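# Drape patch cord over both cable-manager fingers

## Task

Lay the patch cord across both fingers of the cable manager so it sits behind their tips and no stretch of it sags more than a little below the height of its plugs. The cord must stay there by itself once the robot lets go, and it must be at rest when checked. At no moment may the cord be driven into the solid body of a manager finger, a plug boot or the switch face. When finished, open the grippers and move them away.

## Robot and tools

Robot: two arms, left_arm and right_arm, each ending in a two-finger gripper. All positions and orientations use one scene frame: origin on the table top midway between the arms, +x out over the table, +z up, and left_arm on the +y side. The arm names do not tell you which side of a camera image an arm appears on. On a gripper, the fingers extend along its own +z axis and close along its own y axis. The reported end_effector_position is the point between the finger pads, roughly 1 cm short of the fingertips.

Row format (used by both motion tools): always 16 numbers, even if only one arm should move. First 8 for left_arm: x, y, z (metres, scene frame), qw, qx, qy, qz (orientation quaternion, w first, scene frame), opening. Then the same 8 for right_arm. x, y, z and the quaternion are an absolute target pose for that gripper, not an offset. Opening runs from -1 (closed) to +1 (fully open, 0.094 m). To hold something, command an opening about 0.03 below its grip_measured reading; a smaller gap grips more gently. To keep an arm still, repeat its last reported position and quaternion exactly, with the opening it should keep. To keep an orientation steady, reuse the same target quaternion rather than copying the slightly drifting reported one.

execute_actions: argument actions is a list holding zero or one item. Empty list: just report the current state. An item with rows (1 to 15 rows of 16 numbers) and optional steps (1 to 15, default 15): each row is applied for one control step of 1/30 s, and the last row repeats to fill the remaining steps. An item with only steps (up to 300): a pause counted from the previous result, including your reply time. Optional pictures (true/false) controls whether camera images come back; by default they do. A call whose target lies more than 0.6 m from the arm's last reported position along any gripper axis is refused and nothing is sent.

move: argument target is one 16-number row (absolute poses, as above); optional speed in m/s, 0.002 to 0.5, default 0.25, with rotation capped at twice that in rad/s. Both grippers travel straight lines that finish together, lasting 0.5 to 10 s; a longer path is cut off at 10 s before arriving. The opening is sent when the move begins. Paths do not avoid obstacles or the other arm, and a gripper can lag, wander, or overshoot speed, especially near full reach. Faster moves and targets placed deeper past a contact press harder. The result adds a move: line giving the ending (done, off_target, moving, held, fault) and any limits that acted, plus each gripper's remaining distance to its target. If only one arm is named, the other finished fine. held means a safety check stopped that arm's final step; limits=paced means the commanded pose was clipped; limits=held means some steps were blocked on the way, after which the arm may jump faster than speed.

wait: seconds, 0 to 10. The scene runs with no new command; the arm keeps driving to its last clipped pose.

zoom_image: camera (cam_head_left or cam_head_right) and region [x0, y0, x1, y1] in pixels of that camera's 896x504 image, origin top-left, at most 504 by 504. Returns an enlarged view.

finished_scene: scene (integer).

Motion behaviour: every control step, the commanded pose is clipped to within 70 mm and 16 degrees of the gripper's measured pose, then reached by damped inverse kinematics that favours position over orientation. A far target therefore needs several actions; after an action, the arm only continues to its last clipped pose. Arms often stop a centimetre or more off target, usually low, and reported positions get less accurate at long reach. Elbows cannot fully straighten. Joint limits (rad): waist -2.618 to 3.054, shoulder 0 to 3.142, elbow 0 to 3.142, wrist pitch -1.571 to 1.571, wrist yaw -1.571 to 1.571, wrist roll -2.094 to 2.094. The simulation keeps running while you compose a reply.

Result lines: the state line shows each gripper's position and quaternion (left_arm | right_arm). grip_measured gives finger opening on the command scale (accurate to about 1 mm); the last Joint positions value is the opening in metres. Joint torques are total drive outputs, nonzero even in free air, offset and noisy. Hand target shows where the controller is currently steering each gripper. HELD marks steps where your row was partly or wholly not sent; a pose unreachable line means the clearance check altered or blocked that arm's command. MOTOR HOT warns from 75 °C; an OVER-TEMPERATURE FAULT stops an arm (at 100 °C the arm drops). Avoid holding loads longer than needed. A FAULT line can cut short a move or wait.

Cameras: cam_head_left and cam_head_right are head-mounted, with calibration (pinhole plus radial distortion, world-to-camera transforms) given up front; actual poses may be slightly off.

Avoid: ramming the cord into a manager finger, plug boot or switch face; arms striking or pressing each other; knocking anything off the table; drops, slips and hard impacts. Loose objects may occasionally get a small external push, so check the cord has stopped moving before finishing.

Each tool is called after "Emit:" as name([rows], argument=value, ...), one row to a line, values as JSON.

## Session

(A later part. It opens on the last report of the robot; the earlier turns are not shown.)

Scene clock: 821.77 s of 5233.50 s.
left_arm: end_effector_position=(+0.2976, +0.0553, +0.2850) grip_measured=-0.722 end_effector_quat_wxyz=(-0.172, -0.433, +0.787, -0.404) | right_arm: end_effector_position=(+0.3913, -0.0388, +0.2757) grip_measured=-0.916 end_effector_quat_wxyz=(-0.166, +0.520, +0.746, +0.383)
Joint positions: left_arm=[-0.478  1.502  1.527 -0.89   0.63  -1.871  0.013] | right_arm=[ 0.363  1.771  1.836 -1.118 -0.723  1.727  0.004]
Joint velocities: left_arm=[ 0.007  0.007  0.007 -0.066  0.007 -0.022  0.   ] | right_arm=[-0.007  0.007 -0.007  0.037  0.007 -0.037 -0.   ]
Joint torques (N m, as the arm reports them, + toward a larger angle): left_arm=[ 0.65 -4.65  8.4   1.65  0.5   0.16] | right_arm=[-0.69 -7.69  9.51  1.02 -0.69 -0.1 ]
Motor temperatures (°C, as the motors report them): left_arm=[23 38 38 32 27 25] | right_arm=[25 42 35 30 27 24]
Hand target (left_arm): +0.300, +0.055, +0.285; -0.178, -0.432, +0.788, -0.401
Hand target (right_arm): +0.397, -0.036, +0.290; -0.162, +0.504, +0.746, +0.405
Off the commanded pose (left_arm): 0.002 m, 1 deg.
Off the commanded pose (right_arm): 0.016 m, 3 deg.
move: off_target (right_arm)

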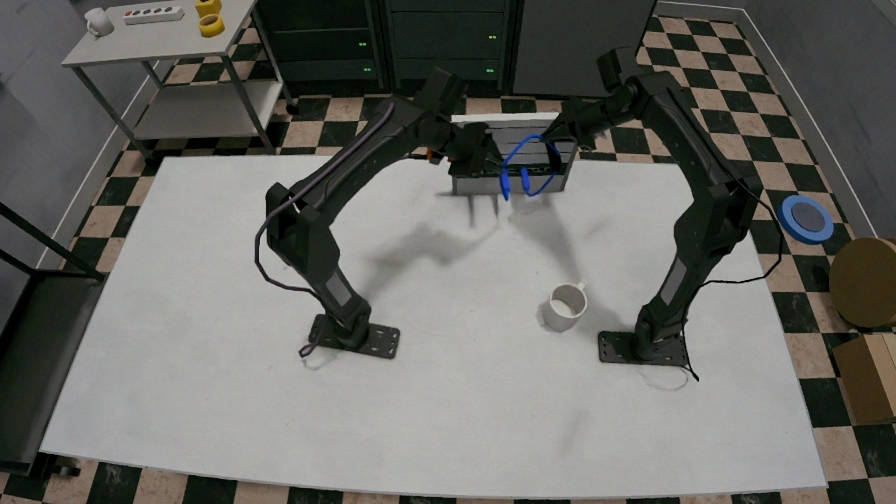

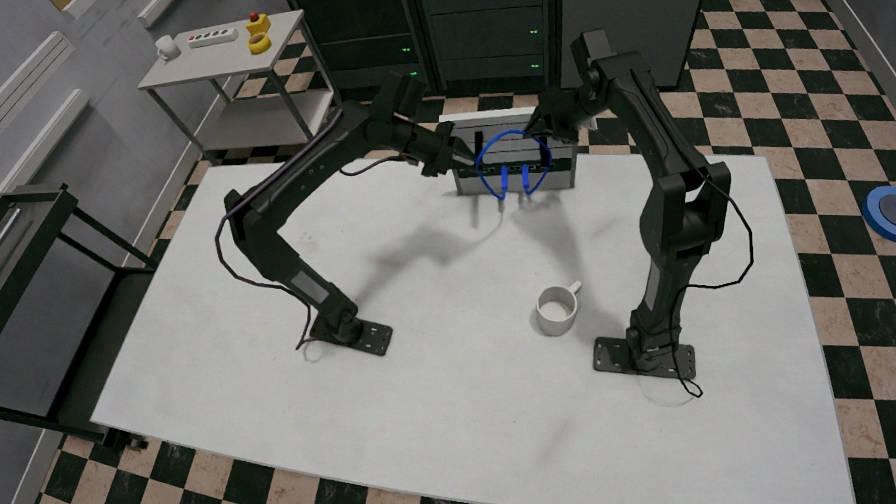

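Emit:
move(target=[0.30,0.055,0.285,-0.178,-0.432,0.789,-0.400,-0.95,0.397,-0.036,0.29,-0.162,0.503,0.745,0.404,-0.96], speed=0.02)

Emit:
move(target=[0.31,0.09,0.29,-0.178,-0.432,0.789,-0.400,-0.95,0.397,-0.03,0.29,-0.162,0.503,0.745,0.404,-0.96], speed=0.02)

Emit:
zoom_image(camera="cam_head_left", region=[420,70,640,240])

Emit:
zoom_image(camera="cam_head_right", region=[410,70,630,240])

Scene clock: 824.33 s of 5233.50 s.
left_arm: end_effector_position=(+0.2970, +0.0556, +0.2845) grip_measured=-0.911 end_effector_quat_wxyz=(-0.172, -0.434, +0.787, -0.402) | right_arm: end_effector_position=(+0.3912, -0.0387, +0.2757) grip_measured=-0.916 end_effector_quat_wxyz=(-0.166, +0.519, +0.746, +0.383)
Joint positions: left_arm=[-0.478  1.502  1.527 -0.894  0.631 -1.87   0.004] | right_arm=[ 0.363  1.771  1.836 -1.118 -0.723  1.727  0.004]
Joint velocities: left_arm=[ 0.002 -0.002 -0.012 -0.007  0.066  0.007 -0.001] | right_arm=[ 0.012  0.012 -0.017 -0.022 -0.022  0.037 -0.   ]
Joint torques (N m, as the arm reports them, + toward a larger angle): left_arm=[ 0.7  -4.7   8.41  1.67  0.48  0.12] | right_arm=[-0.76 -7.66  9.49  1.03 -0.68 -0.11]
Motor temperatures (°C, as the motors report them): left_arm=[23 38 38 32 27 25] | right_arm=[25 42 36 30 27 24]
Hand target (left_arm): +0.300, +0.055, +0.285; -0.178, -0.432, +0.788, -0.400
Hand target (right_arm): +0.397, -0.036, +0.290; -0.162, +0.504, +0.746, +0.405
Off the commanded pose (left_arm): 0.003 m, 1 deg.
Off the commanded pose (right_arm): 0.016 m, 3 deg.
move: off_target (right_arm)

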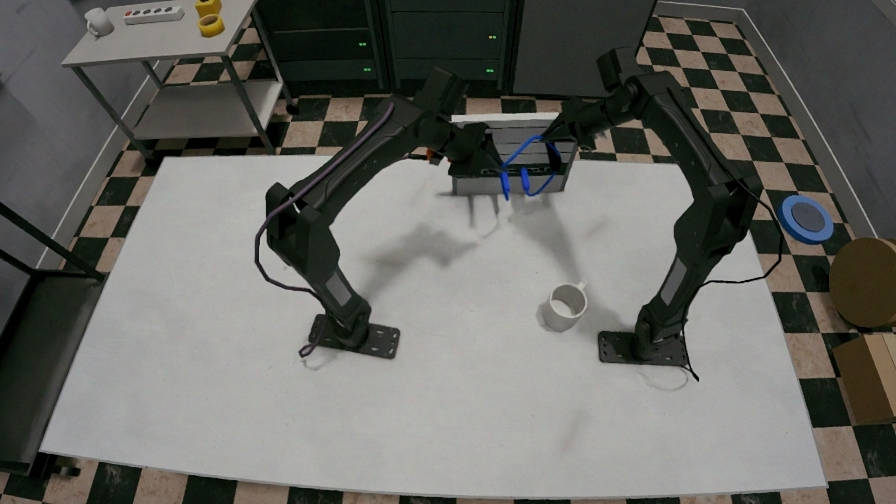

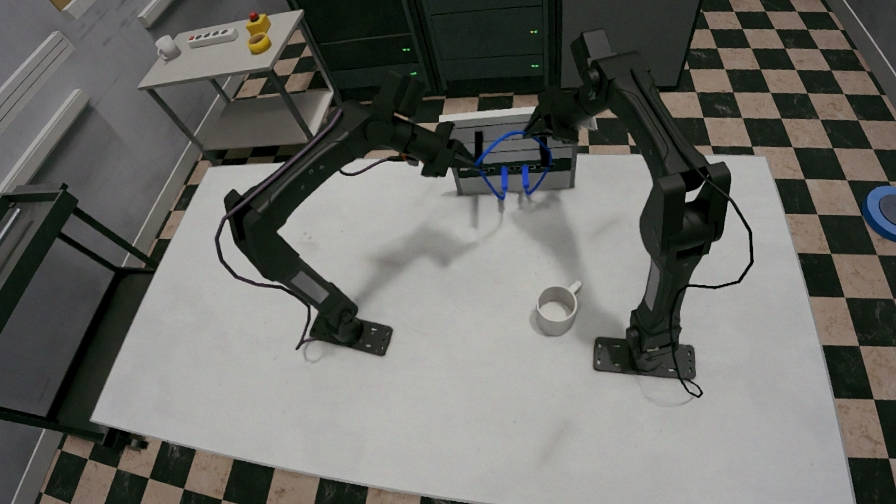

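Scene clock: 826.43 s of 5233.50 s.
left_arm: end_effector_position=(+0.3103, +0.0893, +0.2841) grip_measured=-0.911 end_effector_quat_wxyz=(-0.171, -0.438, +0.788, -0.397) | right_arm: end_effector_position=(+0.3912, -0.0388, +0.2757) grip_measured=-0.916 end_effector_quat_wxyz=(-0.167, +0.522, +0.744, +0.382)
Joint positions: left_arm=[-0.359  1.502  1.547 -0.999  0.695 -1.751  0.004] | right_arm=[ 0.363  1.771  1.836 -1.119 -0.723  1.734  0.004]
Joint velocities: left_arm=[-0.007 -0.002 -0.007  0.022  0.007 -0.007 -0.001] | right_arm=[ 0.002 -0.027  0.007 -0.095 -0.022 -0.037 -0.001]
Joint torques (N m, as the arm reports them, + toward a larger angle): left_arm=[ 0.55 -5.49  8.47  1.42  0.6   0.16] | right_arm=[ 0.73 -7.46  9.74  1.13 -0.59  0.01]
Motor temperatures (°C, as the motors report them): left_arm=[23 38 38 32 27 25] | right_arm=[25 42 36 30 27 24]
Hand target (left_arm): +0.310, +0.090, +0.290; -0.177, -0.432, +0.788, -0.400
Hand target (right_arm): +0.396, -0.031, +0.290; -0.162, +0.504, +0.746, +0.405
Off the commanded pose (left_arm): 0.006 m, 1 deg.
Off the commanded pose (right_arm): 0.018 m, 3 deg.
move: off_target (right_arm)

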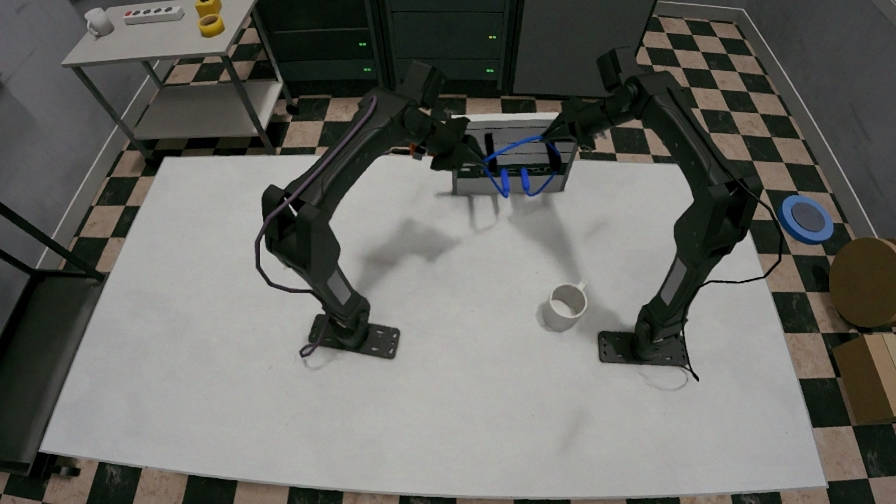

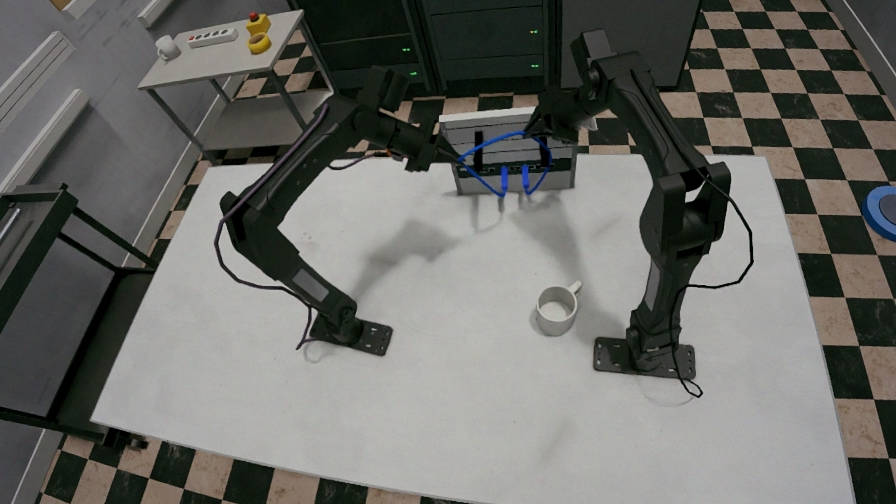

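Region (420, 70, 640, 240) of cam_head_left's 896x504 image, scaled by 2.291, with more detail than that image has; it fills the top 389 rows of this view, and the rest is white.

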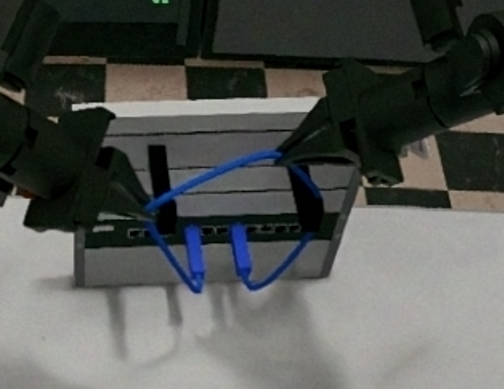

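Region (410, 70, 630, 240) of cam_head_right's 896x504 image, scaled by 2.291, with more detail than that image has; it fills the top 389 rows of this view, and the rest is white.

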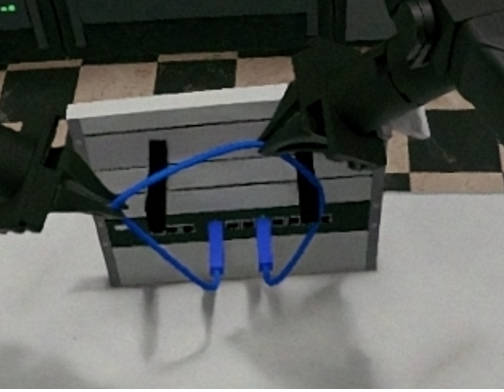

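Emit:
move(target=[0.35,0.083,0.29,-0.178,-0.432,0.789,-0.400,-0.95,0.397,-0.034,0.29,-0.162,0.503,0.745,0.404,-0.96], speed=0.02)

Emit:
zoom_image(camera="cam_head_left", region=[420,70,640,240])

Emit:
zoom_image(camera="cam_head_right", region=[410,70,630,240])

Scene clock: 829.67 s of 5233.50 s.
left_arm: end_effector_position=(+0.3451, +0.0822, +0.2868) grip_measured=-0.911 end_effector_quat_wxyz=(-0.177, -0.436, +0.789, -0.395) | right_arm: end_effector_position=(+0.3910, -0.0388, +0.2756) grip_measured=-0.916 end_effector_quat_wxyz=(-0.167, +0.522, +0.744, +0.382)
Joint positions: left_arm=[-0.321  1.651  1.713 -1.053  0.728 -1.705  0.004] | right_arm=[ 0.363  1.771  1.836 -1.12  -0.723  1.733  0.004]
Joint velocities: left_arm=[-0.002 -0.012  0.007 -0.022  0.022  0.022 -0.   ] | right_arm=[-0.007  0.002 -0.012  0.007 -0.051 -0.007 -0.001]
Joint torques (N m, as the arm reports them, + toward a larger angle): left_arm=[ 0.79 -6.38  8.36  1.56  0.46  0.15] | right_arm=[-0.25 -7.59  9.58  1.08 -0.66 -0.1 ]
Motor temperatures (°C, as the motors report them): left_arm=[23 38 38 32 27 25] | right_arm=[25 41 36 30 27 24]
Hand target (left_arm): +0.350, +0.083, +0.290; -0.177, -0.432, +0.788, -0.400
Hand target (right_arm): +0.397, -0.034, +0.290; -0.162, +0.504, +0.746, +0.405
Off the commanded pose (left_arm): 0.006 m, 1 deg.
Off the commanded pose (right_arm): 0.016 m, 3 deg.
move: off_target (right_arm)

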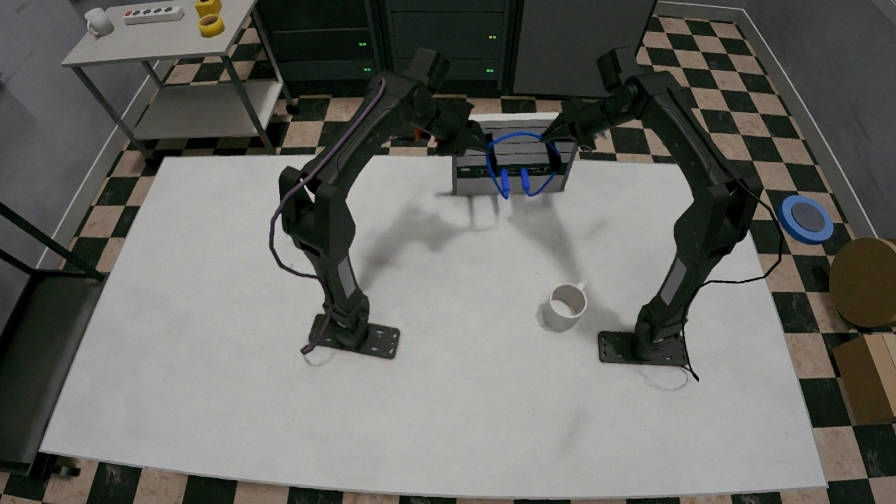

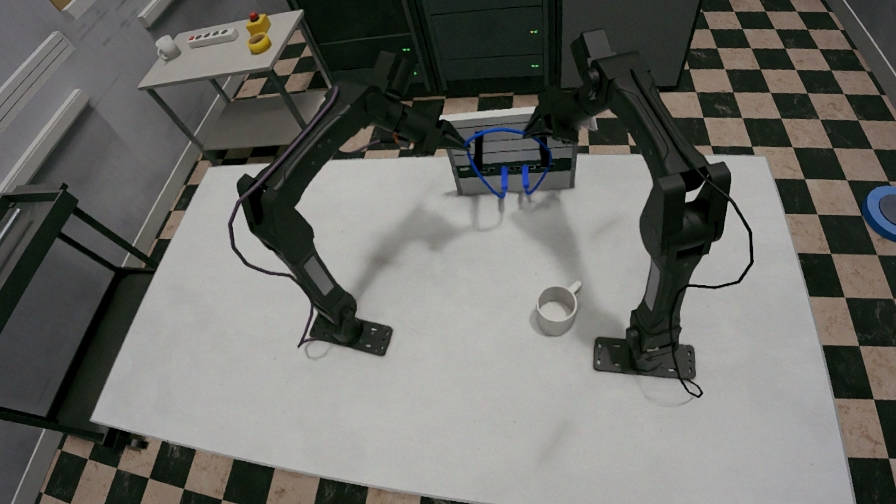

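Region (420, 70, 640, 240) of cam_head_left's 896x504 image, scaled by 2.291, with more detail than that image has; it fills the top 389 rows of this view, and the rest is white.

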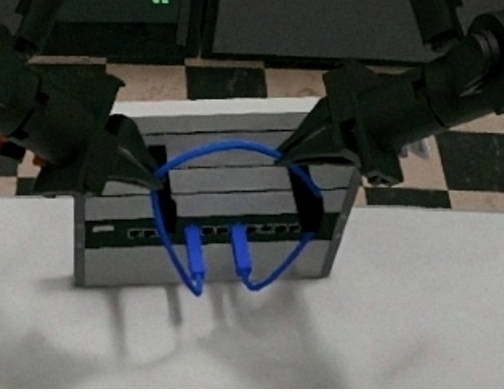

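Region (410, 70, 630, 240) of cam_head_right's 896x504 image, scaled by 2.291, with more detail than that image has; it fills the top 389 rows of this view, and the rest is white.

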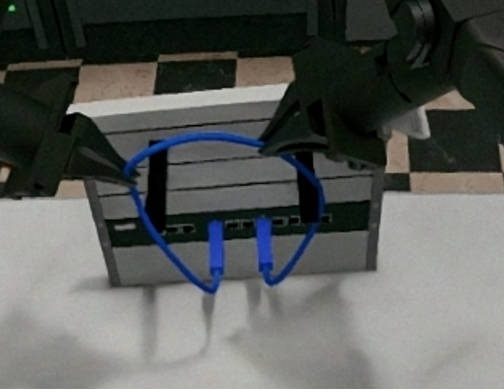

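Emit:
move(target=[0.385,0.085,0.288,-0.178,-0.432,0.789,-0.400,-0.95,0.397,-0.034,0.29,-0.162,0.503,0.745,0.404,-0.96], speed=0.02)

Emit:
zoom_image(camera="cam_head_left", region=[420,70,640,240])

Emit:
zoom_image(camera="cam_head_right", region=[410,70,630,240])

Scene clock: 833.60 s of 5233.50 s.
left_arm: end_effector_position=(+0.3811, +0.0844, +0.2845) grip_measured=-0.911 end_effector_quat_wxyz=(-0.175, -0.438, +0.789, -0.394) | right_arm: end_effector_position=(+0.3912, -0.0390, +0.2755) grip_measured=-0.916 end_effector_quat_wxyz=(-0.167, +0.522, +0.744, +0.382)
Joint positions: left_arm=[-0.271  1.787  1.87  -1.114  0.749 -1.648  0.004] | right_arm=[ 0.363  1.771  1.836 -1.12  -0.722  1.733  0.004]
Joint velocities: left_arm=[-0.012  0.007 -0.002 -0.066 -0.066  0.037  0.001] | right_arm=[ 0.002 -0.007 -0.002  0.037  0.037 -0.022  0.   ]
Joint torques (N m, as the arm reports them, + toward a larger angle): left_arm=[ 0.72 -7.59  8.25  1.5   0.56  0.13] | right_arm=[-0.24 -7.57  9.55  1.07 -0.67 -0.11]
Motor temperatures (°C, as the motors report them): left_arm=[23 38 38 32 27 25] | right_arm=[25 41 37 30 27 24]
Hand target (left_arm): +0.385, +0.085, +0.288; -0.177, -0.432, +0.789, -0.400
Hand target (right_arm): +0.397, -0.034, +0.290; -0.162, +0.504, +0.746, +0.405
Off the commanded pose (left_arm): 0.005 m, 1 deg.
Off the commanded pose (right_arm): 0.016 m, 3 deg.
move: off_target (right_arm)

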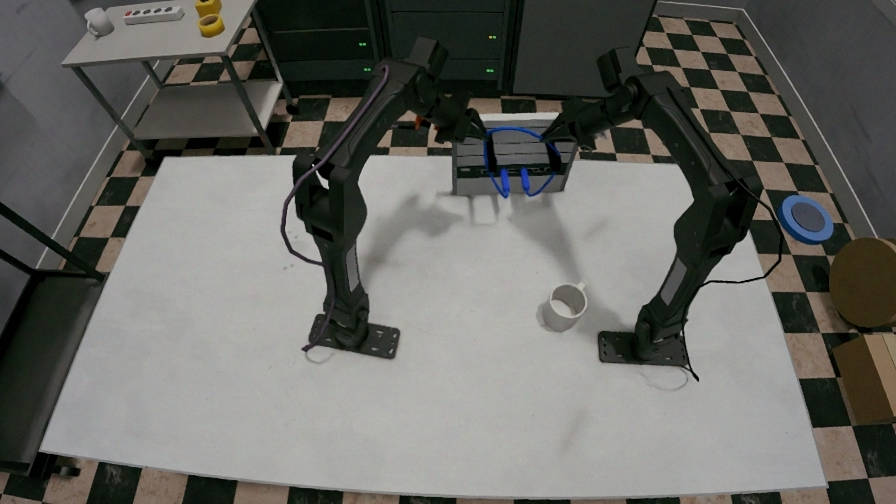

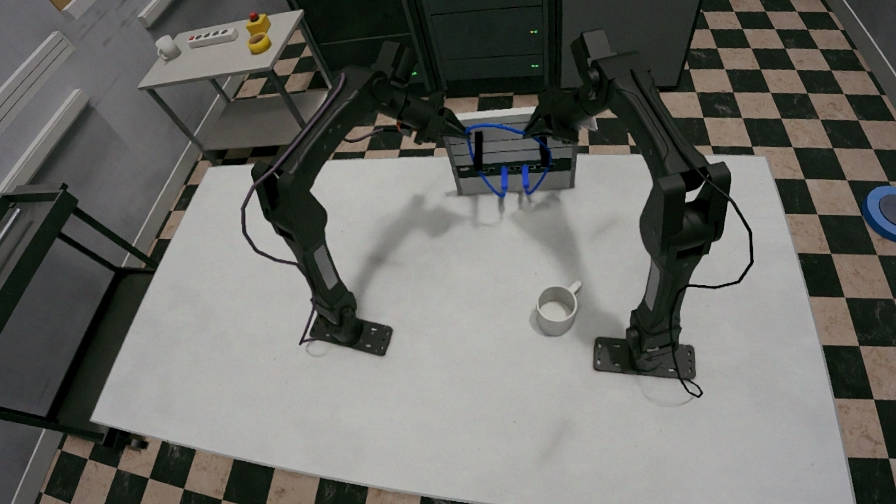

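Region (420, 70, 640, 240) of cam_head_left's 896x504 image, scaled by 2.291, with more detail than that image has; it fills the top 389 rows of this view, and the rest is white.

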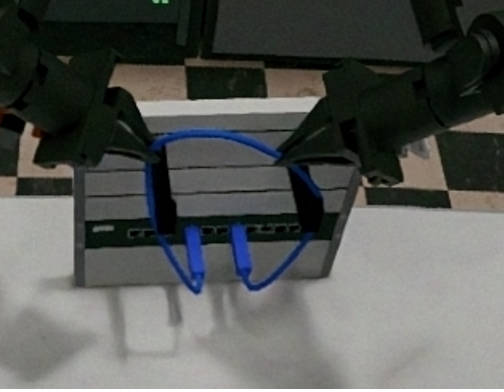

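Region (410, 70, 630, 240) of cam_head_right's 896x504 image, scaled by 2.291, with more detail than that image has; it fills the top 389 rows of this view, and the rest is white.

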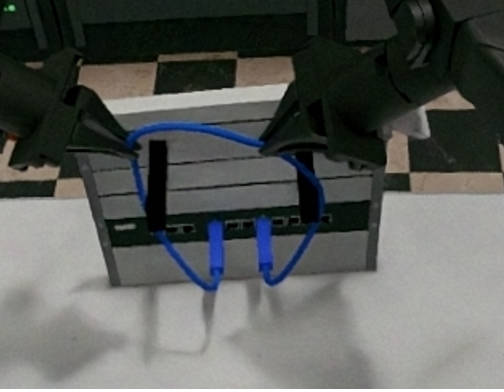

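Emit:
move(target=[0.385,0.092,0.25,-0.178,-0.432,0.789,-0.400,-0.95,0.392,-0.038,0.272,-0.162,0.503,0.745,0.404,-0.96], speed=0.02)

Emit:
zoom_image(camera="cam_head_left", region=[420,70,640,240])

Emit:
zoom_image(camera="cam_head_right", region=[410,70,630,240])

Scene clock: 836.37 s of 5233.50 s.
left_arm: end_effector_position=(+0.3885, +0.0879, +0.2413) grip_measured=-0.911 end_effector_quat_wxyz=(-0.182, -0.440, +0.789, -0.388) | right_arm: end_effector_position=(+0.3943, -0.0367, +0.2630) grip_measured=-0.916 end_effector_quat_wxyz=(-0.166, +0.515, +0.746, +0.388)
Joint positions: left_arm=[-0.252  1.787  1.702 -0.98   0.763 -1.622  0.004] | right_arm=[ 0.363  1.764  1.767 -1.047 -0.731  1.726  0.004]
Joint velocities: left_arm=[ 0.007  0.012  0.007  0.051  0.007 -0.037  0.001] | right_arm=[-0.007  0.012 -0.002 -0.037  0.037  0.022 -0.   ]
Joint torques (N m, as the arm reports them, + toward a larger angle): left_arm=[  0.65 -11.53   5.43   1.49   0.55   0.1 ] | right_arm=[-0.72 -9.91  5.29  1.09 -0.6  -0.12]
Motor temperatures (°C, as the motors report them): left_arm=[23 39 38 32 27 25] | right_arm=[25 41 36 30 27 24]
Hand target (left_arm): +0.385, +0.092, +0.250; -0.178, -0.432, +0.789, -0.399
Hand target (right_arm): +0.392, -0.038, +0.272; -0.162, +0.504, +0.746, +0.404
Off the commanded pose (left_arm): 0.010 m, 2 deg.
Off the commanded pose (right_arm): 0.009 m, 2 deg.
move: done

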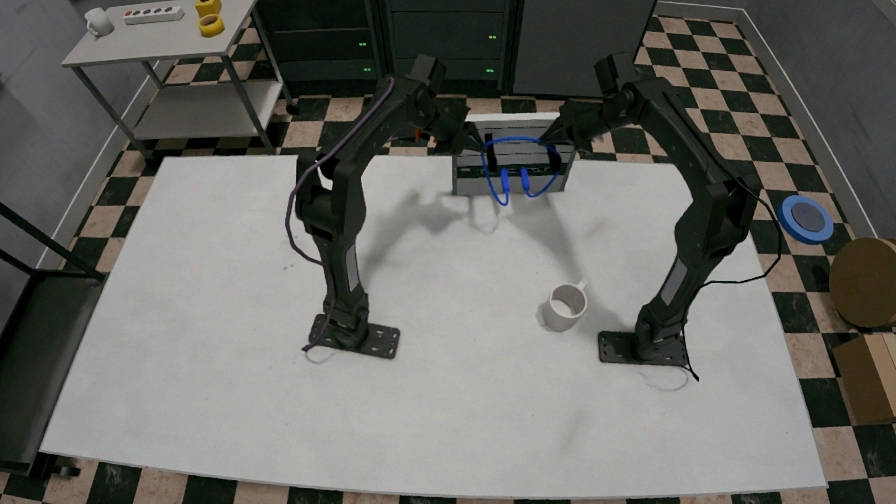

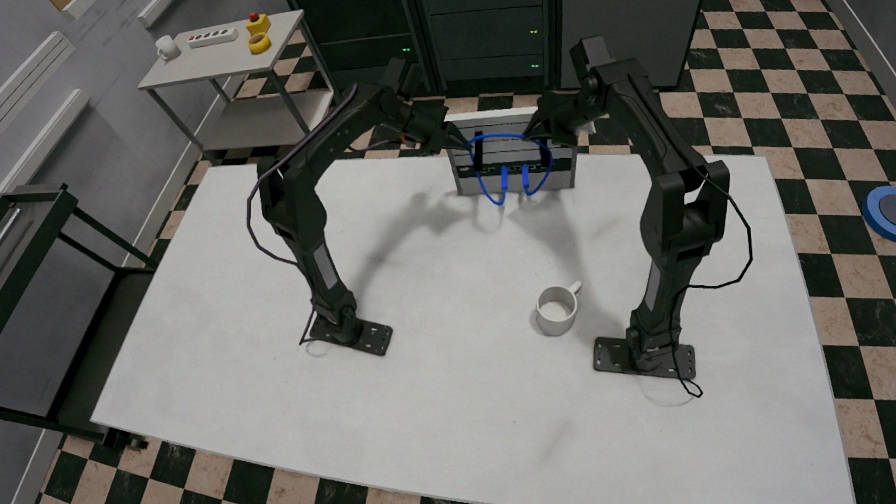

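Region (420, 70, 640, 240) of cam_head_left's 896x504 image, scaled by 2.291, with more detail than that image has; it fills the top 389 rows of this view, and the rest is white.

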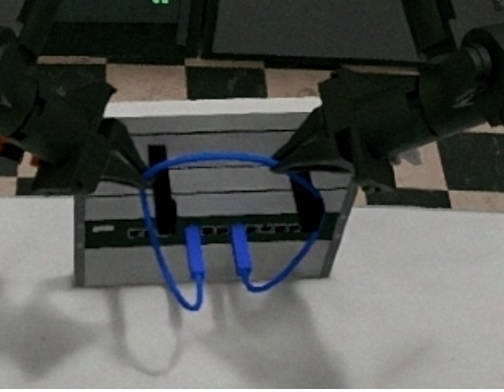

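Region (410, 70, 630, 240) of cam_head_right's 896x504 image, scaled by 2.291, with more detail than that image has; it fills the top 389 rows of this view, and the rest is white.

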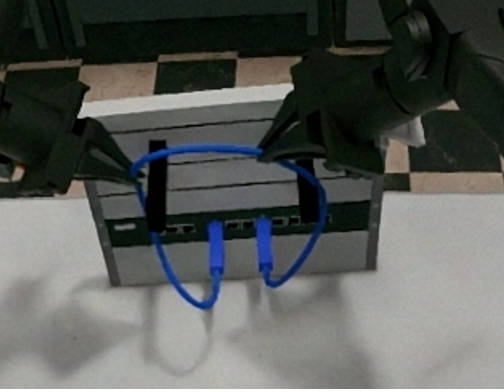

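Emit:
move(target=[0.385,0.092,0.25,-0.178,-0.432,0.789,-0.400,-0.95,0.392,-0.038,0.272,-0.162,0.503,0.745,0.404,-0.84], speed=0.02)

Emit:
zoom_image(camera="cam_head_left", region=[420,70,640,240])

Emit:
zoom_image(camera="cam_head_right", region=[410,70,630,240])

Scene clock: 839.27 s of 5233.50 s.
left_arm: end_effector_position=(+0.3889, +0.0876, +0.2417) grip_measured=-0.911 end_effector_quat_wxyz=(-0.181, -0.439, +0.789, -0.390) | right_arm: end_effector_position=(+0.3943, -0.0367, +0.2631) grip_measured=-0.842 end_effector_quat_wxyz=(-0.166, +0.515, +0.746, +0.388)
Joint positions: left_arm=[-0.252  1.787  1.702 -0.977  0.764 -1.621  0.004] | right_arm=[ 0.363  1.764  1.767 -1.047 -0.731  1.726  0.007]
Joint velocities: left_arm=[ 0.002  0.002  0.022 -0.007 -0.081  0.037 -0.001] | right_arm=[-0.007 -0.007 -0.012 -0.022 -0.051 -0.037  0.001]
Joint torques (N m, as the arm reports them, + toward a larger angle): left_arm=[  0.67 -11.52   5.45   1.49   0.54   0.14] | right_arm=[-0.73 -9.92  5.33  1.1  -0.59 -0.12]
Motor temperatures (°C, as the motors report them): left_arm=[23 40 38 32 27 25] | right_arm=[25 42 36 30 27 24]
Hand target (left_arm): +0.385, +0.092, +0.250; -0.178, -0.432, +0.789, -0.400
Hand target (right_arm): +0.392, -0.038, +0.272; -0.162, +0.504, +0.746, +0.404
Off the commanded pose (left_arm): 0.010 m, 1 deg.
Off the commanded pose (right_arm): 0.009 m, 2 deg.
move: done

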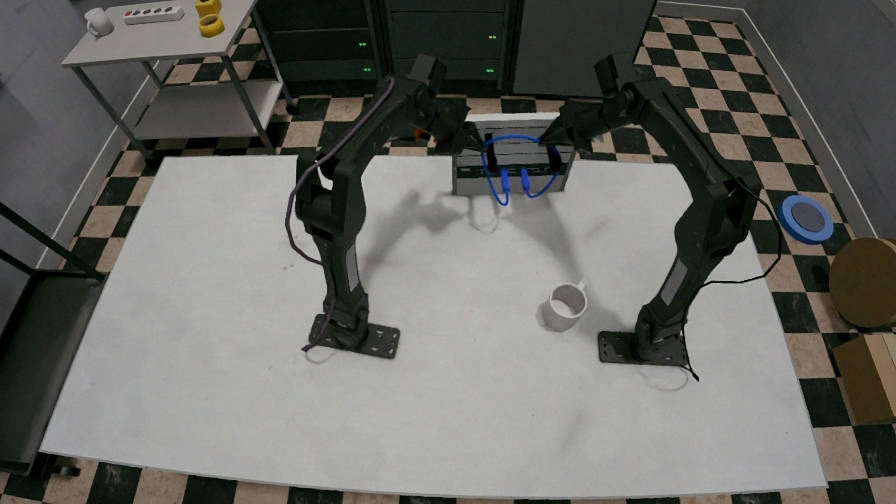

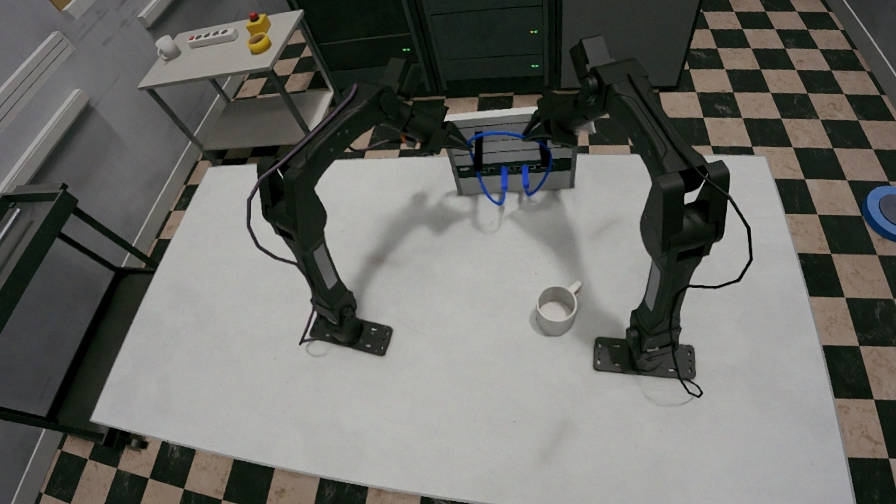

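Region (420, 70, 640, 240) of cam_head_left's 896x504 image, scaled by 2.291, with more detail than that image has; it fills the top 389 rows of this view, and the rest is white.

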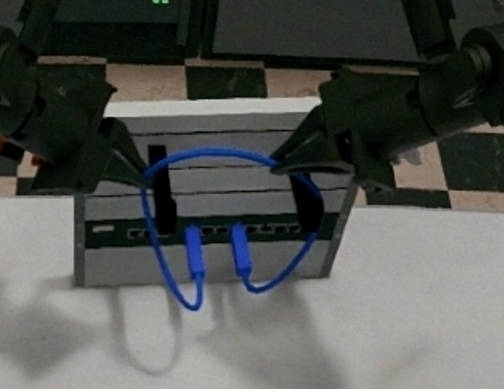

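Region (410, 70, 630, 240) of cam_head_right's 896x504 image, scaled by 2.291, with more detail than that image has; it fills the top 389 rows of this view, and the rest is white.

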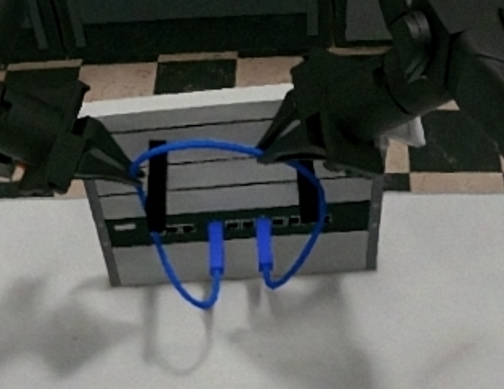

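Emit:
move(target=[0.385,0.092,0.25,-0.178,-0.432,0.789,-0.400,-0.95,0.392,-0.085,0.30,-0.162,0.503,0.745,0.404,-0.78], speed=0.015)

Emit:
zoom_image(camera="cam_head_left", region=[420,70,640,240])

Emit:
zoom_image(camera="cam_head_right", region=[410,70,630,240])

Scene clock: 844.53 s of 5233.50 s.
left_arm: end_effector_position=(+0.3897, +0.0871, +0.2423) grip_measured=-0.911 end_effector_quat_wxyz=(-0.180, -0.437, +0.789, -0.392) | right_arm: end_effector_position=(+0.3913, -0.0833, +0.2883) grip_measured=-0.782 end_effector_quat_wxyz=(-0.166, +0.511, +0.746, +0.393)
Joint positions: left_arm=[-0.252  1.787  1.702 -0.972  0.765 -1.621  0.004] | right_arm=[ 0.23   1.764  1.881 -1.265 -0.798  1.561  0.01 ]
Joint velocities: left_arm=[-0.002 -0.017 -0.007 -0.066  0.007  0.007 -0.001] | right_arm=[-0.012  0.002  0.022 -0.007 -0.022 -0.022 -0.001]
Joint torques (N m, as the arm reports them, + toward a larger angle): left_arm=[  0.65 -11.51   5.47   1.45   0.54   0.14] | right_arm=[-0.98 -7.96  8.88  0.67 -0.6  -0.09]
Motor temperatures (°C, as the motors report them): left_arm=[23 41 37 32 27 25] | right_arm=[25 42 36 30 27 24]
Hand target (left_arm): +0.385, +0.092, +0.250; -0.178, -0.432, +0.789, -0.400
Hand target (right_arm): +0.391, -0.085, +0.300; -0.162, +0.504, +0.746, +0.404
Off the commanded pose (left_arm): 0.010 m, 1 deg.
Off the commanded pose (right_arm): 0.012 m, 2 deg.
move: off_target (right_arm)

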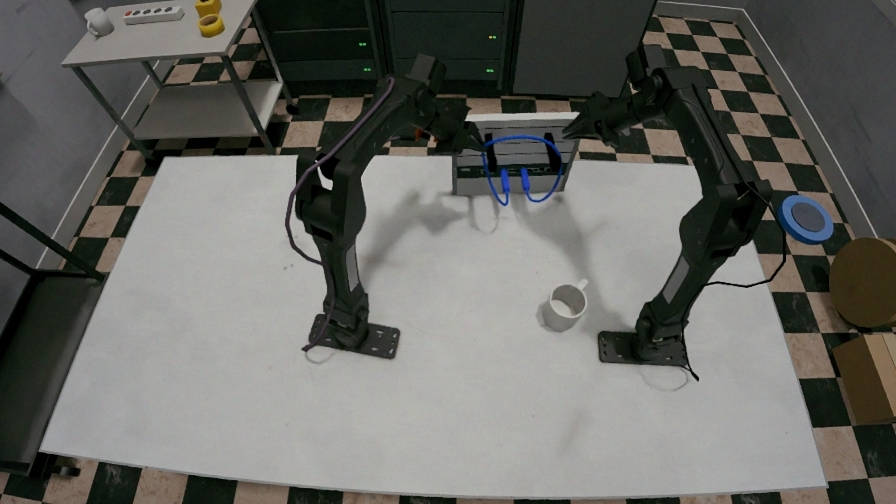

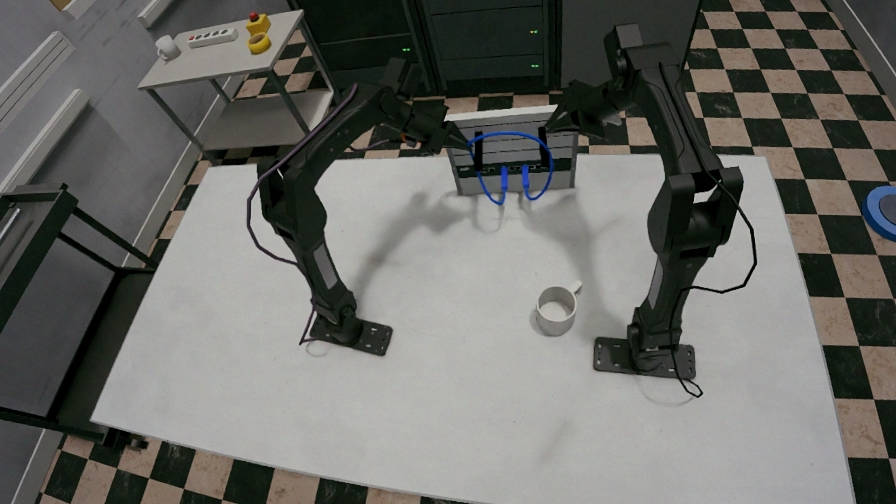

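Region (420, 70, 640, 240) of cam_head_left's 896x504 image, scaled by 2.291, with more detail than that image has; it fills the top 389 rows of this view, and the rest is white.

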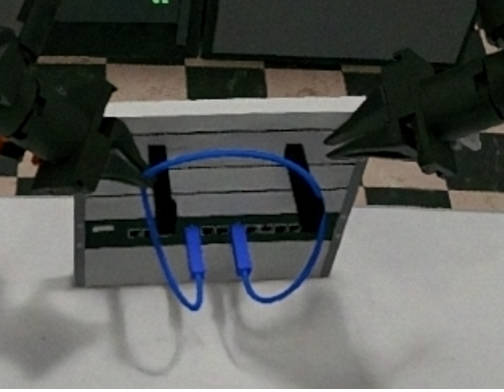

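Region (410, 70, 630, 240) of cam_head_right's 896x504 image, scaled by 2.291, with more detail than that image has; it fills the top 389 rows of this view, and the rest is white.

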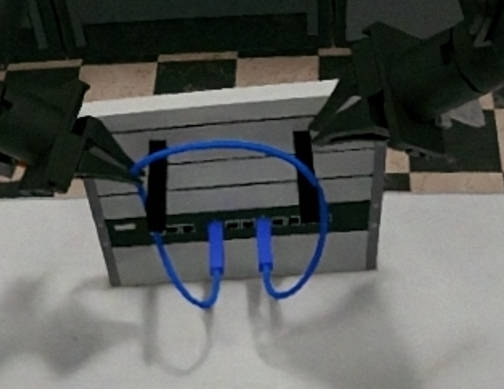

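Emit:
move(target=[0.388,0.088,0.248,-0.178,-0.432,0.789,-0.400,-0.82,0.392,-0.085,0.30,-0.162,0.503,0.745,0.404,-0.78], speed=0.015)

Emit:
zoom_image(camera="cam_head_left", region=[460,110,600,220])

Emit:
zoom_image(camera="cam_head_right", region=[450,105,590,215])

Scene clock: 847.03 s of 5233.50 s.
left_arm: end_effector_position=(+0.3909, +0.0866, +0.2431) grip_measured=-0.822 end_effector_quat_wxyz=(-0.178, -0.436, +0.789, -0.395) | right_arm: end_effector_position=(+0.3906, -0.0833, +0.2881) grip_measured=-0.782 end_effector_quat_wxyz=(-0.167, +0.511, +0.746, +0.392)
Joint positions: left_arm=[-0.252  1.787  1.702 -0.964  0.765 -1.621  0.008] | right_arm=[ 0.23   1.764  1.881 -1.268 -0.799  1.559  0.01 ]
Joint velocities: left_arm=[ 0.002  0.007 -0.007 -0.022 -0.066 -0.007  0.   ] | right_arm=[ 0.007 -0.007  0.017 -0.066 -0.051  0.037  0.   ]
Joint torques (N m, as the arm reports them, + toward a larger angle): left_arm=[  0.1  -10.35   6.05   1.48   0.49   0.04] | right_arm=[-1.   -7.94  8.93  0.68 -0.61 -0.1 ]
Motor temperatures (°C, as the motors report them): left_arm=[23 42 37 32 27 25] | right_arm=[25 42 36 30 27 24]
Hand target (left_arm): +0.388, +0.088, +0.248; -0.178, -0.432, +0.789, -0.400
Hand target (right_arm): +0.392, -0.085, +0.300; -0.162, +0.504, +0.746, +0.405
Off the commanded pose (left_arm): 0.006 m, 1 deg.
Off the commanded pose (right_arm): 0.012 m, 2 deg.
move: off_target (right_arm)

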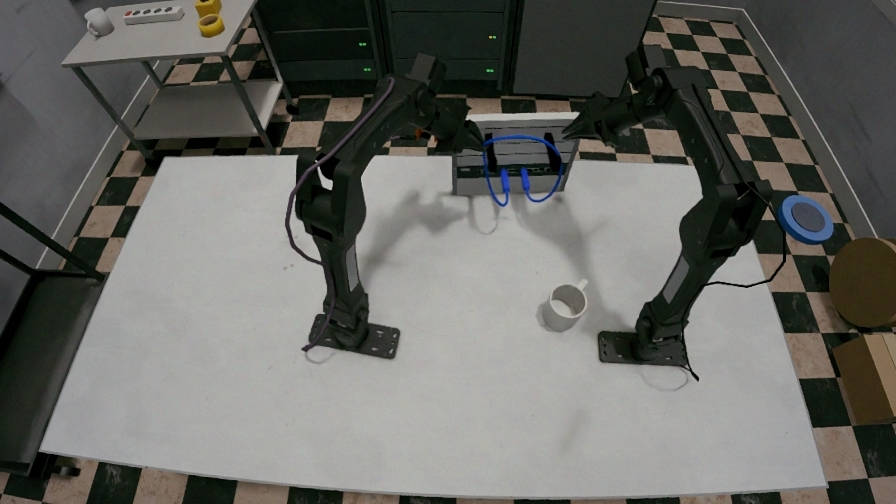

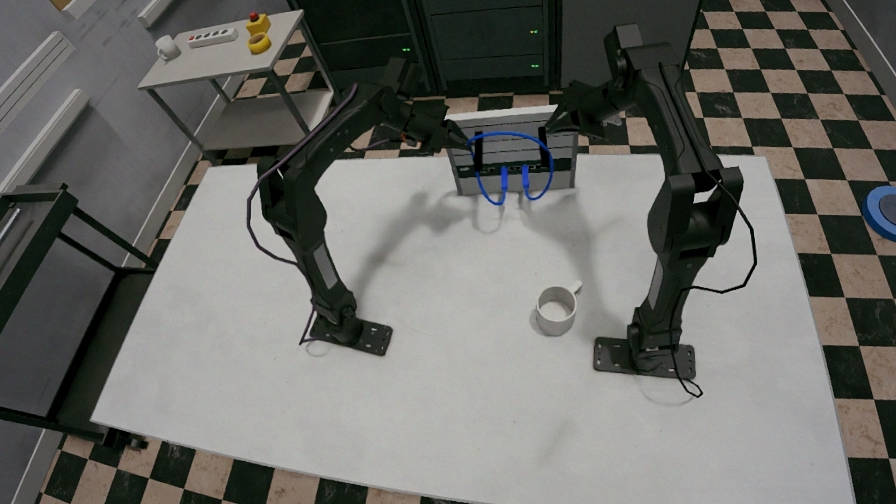

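Region (460, 110, 600, 220) of cam_head_left's 896x504 image, scaled by 3.600, with more detail than that image has; it fills the top 396 rows of this view, and the rest is white.

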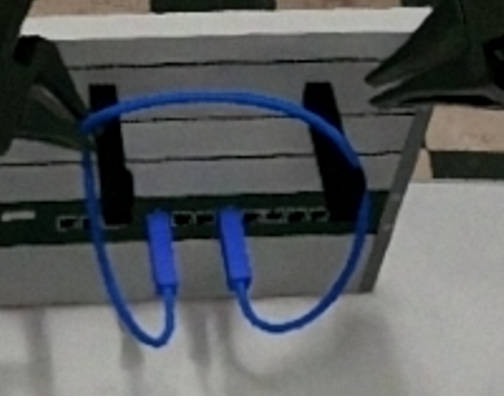

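Region (450, 105, 590, 215) of cam_head_right's 896x504 image, scaled by 3.600, with more detail than that image has; it fills the top 396 rows of this view, and the rest is white.

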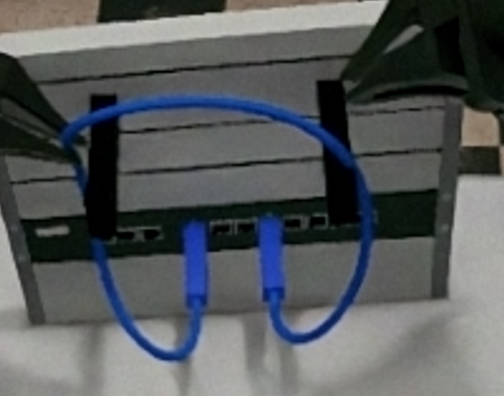

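Emit:
move(target=[0.39,0.135,0.285,-0.178,-0.432,0.789,-0.400,-0.76,0.392,-0.085,0.30,-0.162,0.503,0.745,0.404,-0.78], speed=0.015)

Emit:
zoom_image(camera="cam_head_left", region=[460,110,600,220])

Emit:
zoom_image(camera="cam_head_right", region=[450,105,590,215])

Scene clock: 852.40 s of 5233.50 s.
left_arm: end_effector_position=(+0.3912, +0.1327, +0.2793) grip_measured=-0.762 end_effector_quat_wxyz=(-0.175, -0.436, +0.789, -0.396) | right_arm: end_effector_position=(+0.3906, -0.0833, +0.2881) grip_measured=-0.782 end_effector_quat_wxyz=(-0.167, +0.511, +0.746, +0.392)
Joint positions: left_arm=[-0.13   1.787  1.863 -1.228  0.817 -1.469  0.011] | right_arm=[ 0.23   1.764  1.881 -1.268 -0.799  1.559  0.01 ]
Joint velocities: left_arm=[ 0.012  0.022  0.002 -0.066 -0.007 -0.022 -0.001] | right_arm=[ 0.007  0.002  0.007 -0.022 -0.051  0.081 -0.001]
Joint torques (N m, as the arm reports them, + toward a larger angle): left_arm=[ 0.64 -8.43  7.78  1.05  0.62  0.11] | right_arm=[-1.   -7.88  8.93  0.67 -0.61 -0.09]
Motor temperatures (°C, as the motors report them): left_arm=[23 42 37 31 27 25] | right_arm=[25 42 36 30 27 24]
Hand target (left_arm): +0.391, +0.135, +0.285; -0.177, -0.432, +0.788, -0.400
Hand target (right_arm): +0.392, -0.085, +0.300; -0.162, +0.504, +0.746, +0.405
Off the commanded pose (left_arm): 0.006 m, 1 deg.
Off the commanded pose (right_arm): 0.012 m, 2 deg.
move: off_target (right_arm)

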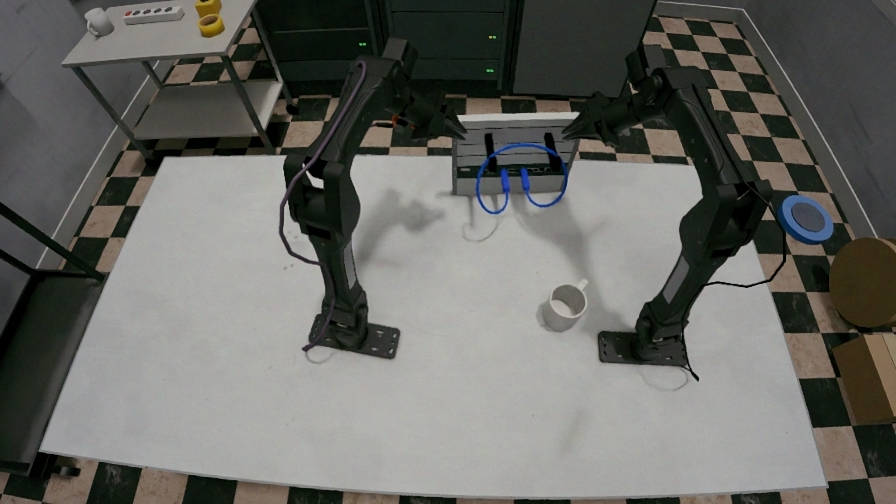

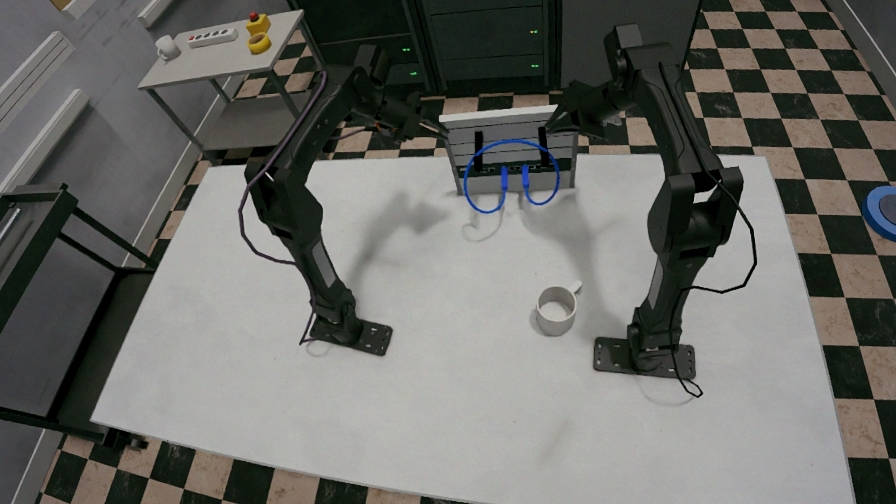

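Region (460, 110, 600, 220) of cam_head_left's 896x504 image, scaled by 3.600, with more detail than that image has; it fills the top 396 rows of this view, and the rest is white.

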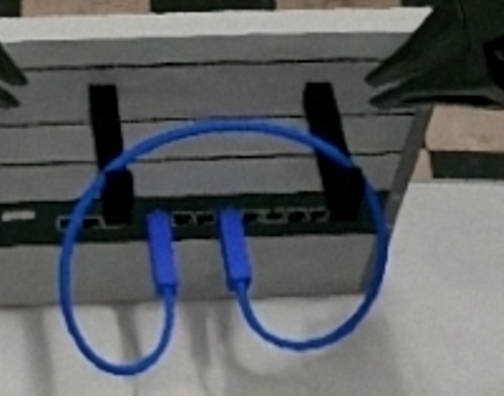

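Region (450, 105, 590, 215) of cam_head_right's 896x504 image, scaled by 3.600, with more detail than that image has; it fills the top 396 rows of this view, and the rest is white.

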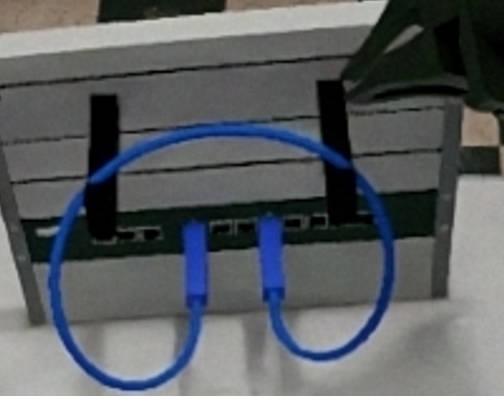

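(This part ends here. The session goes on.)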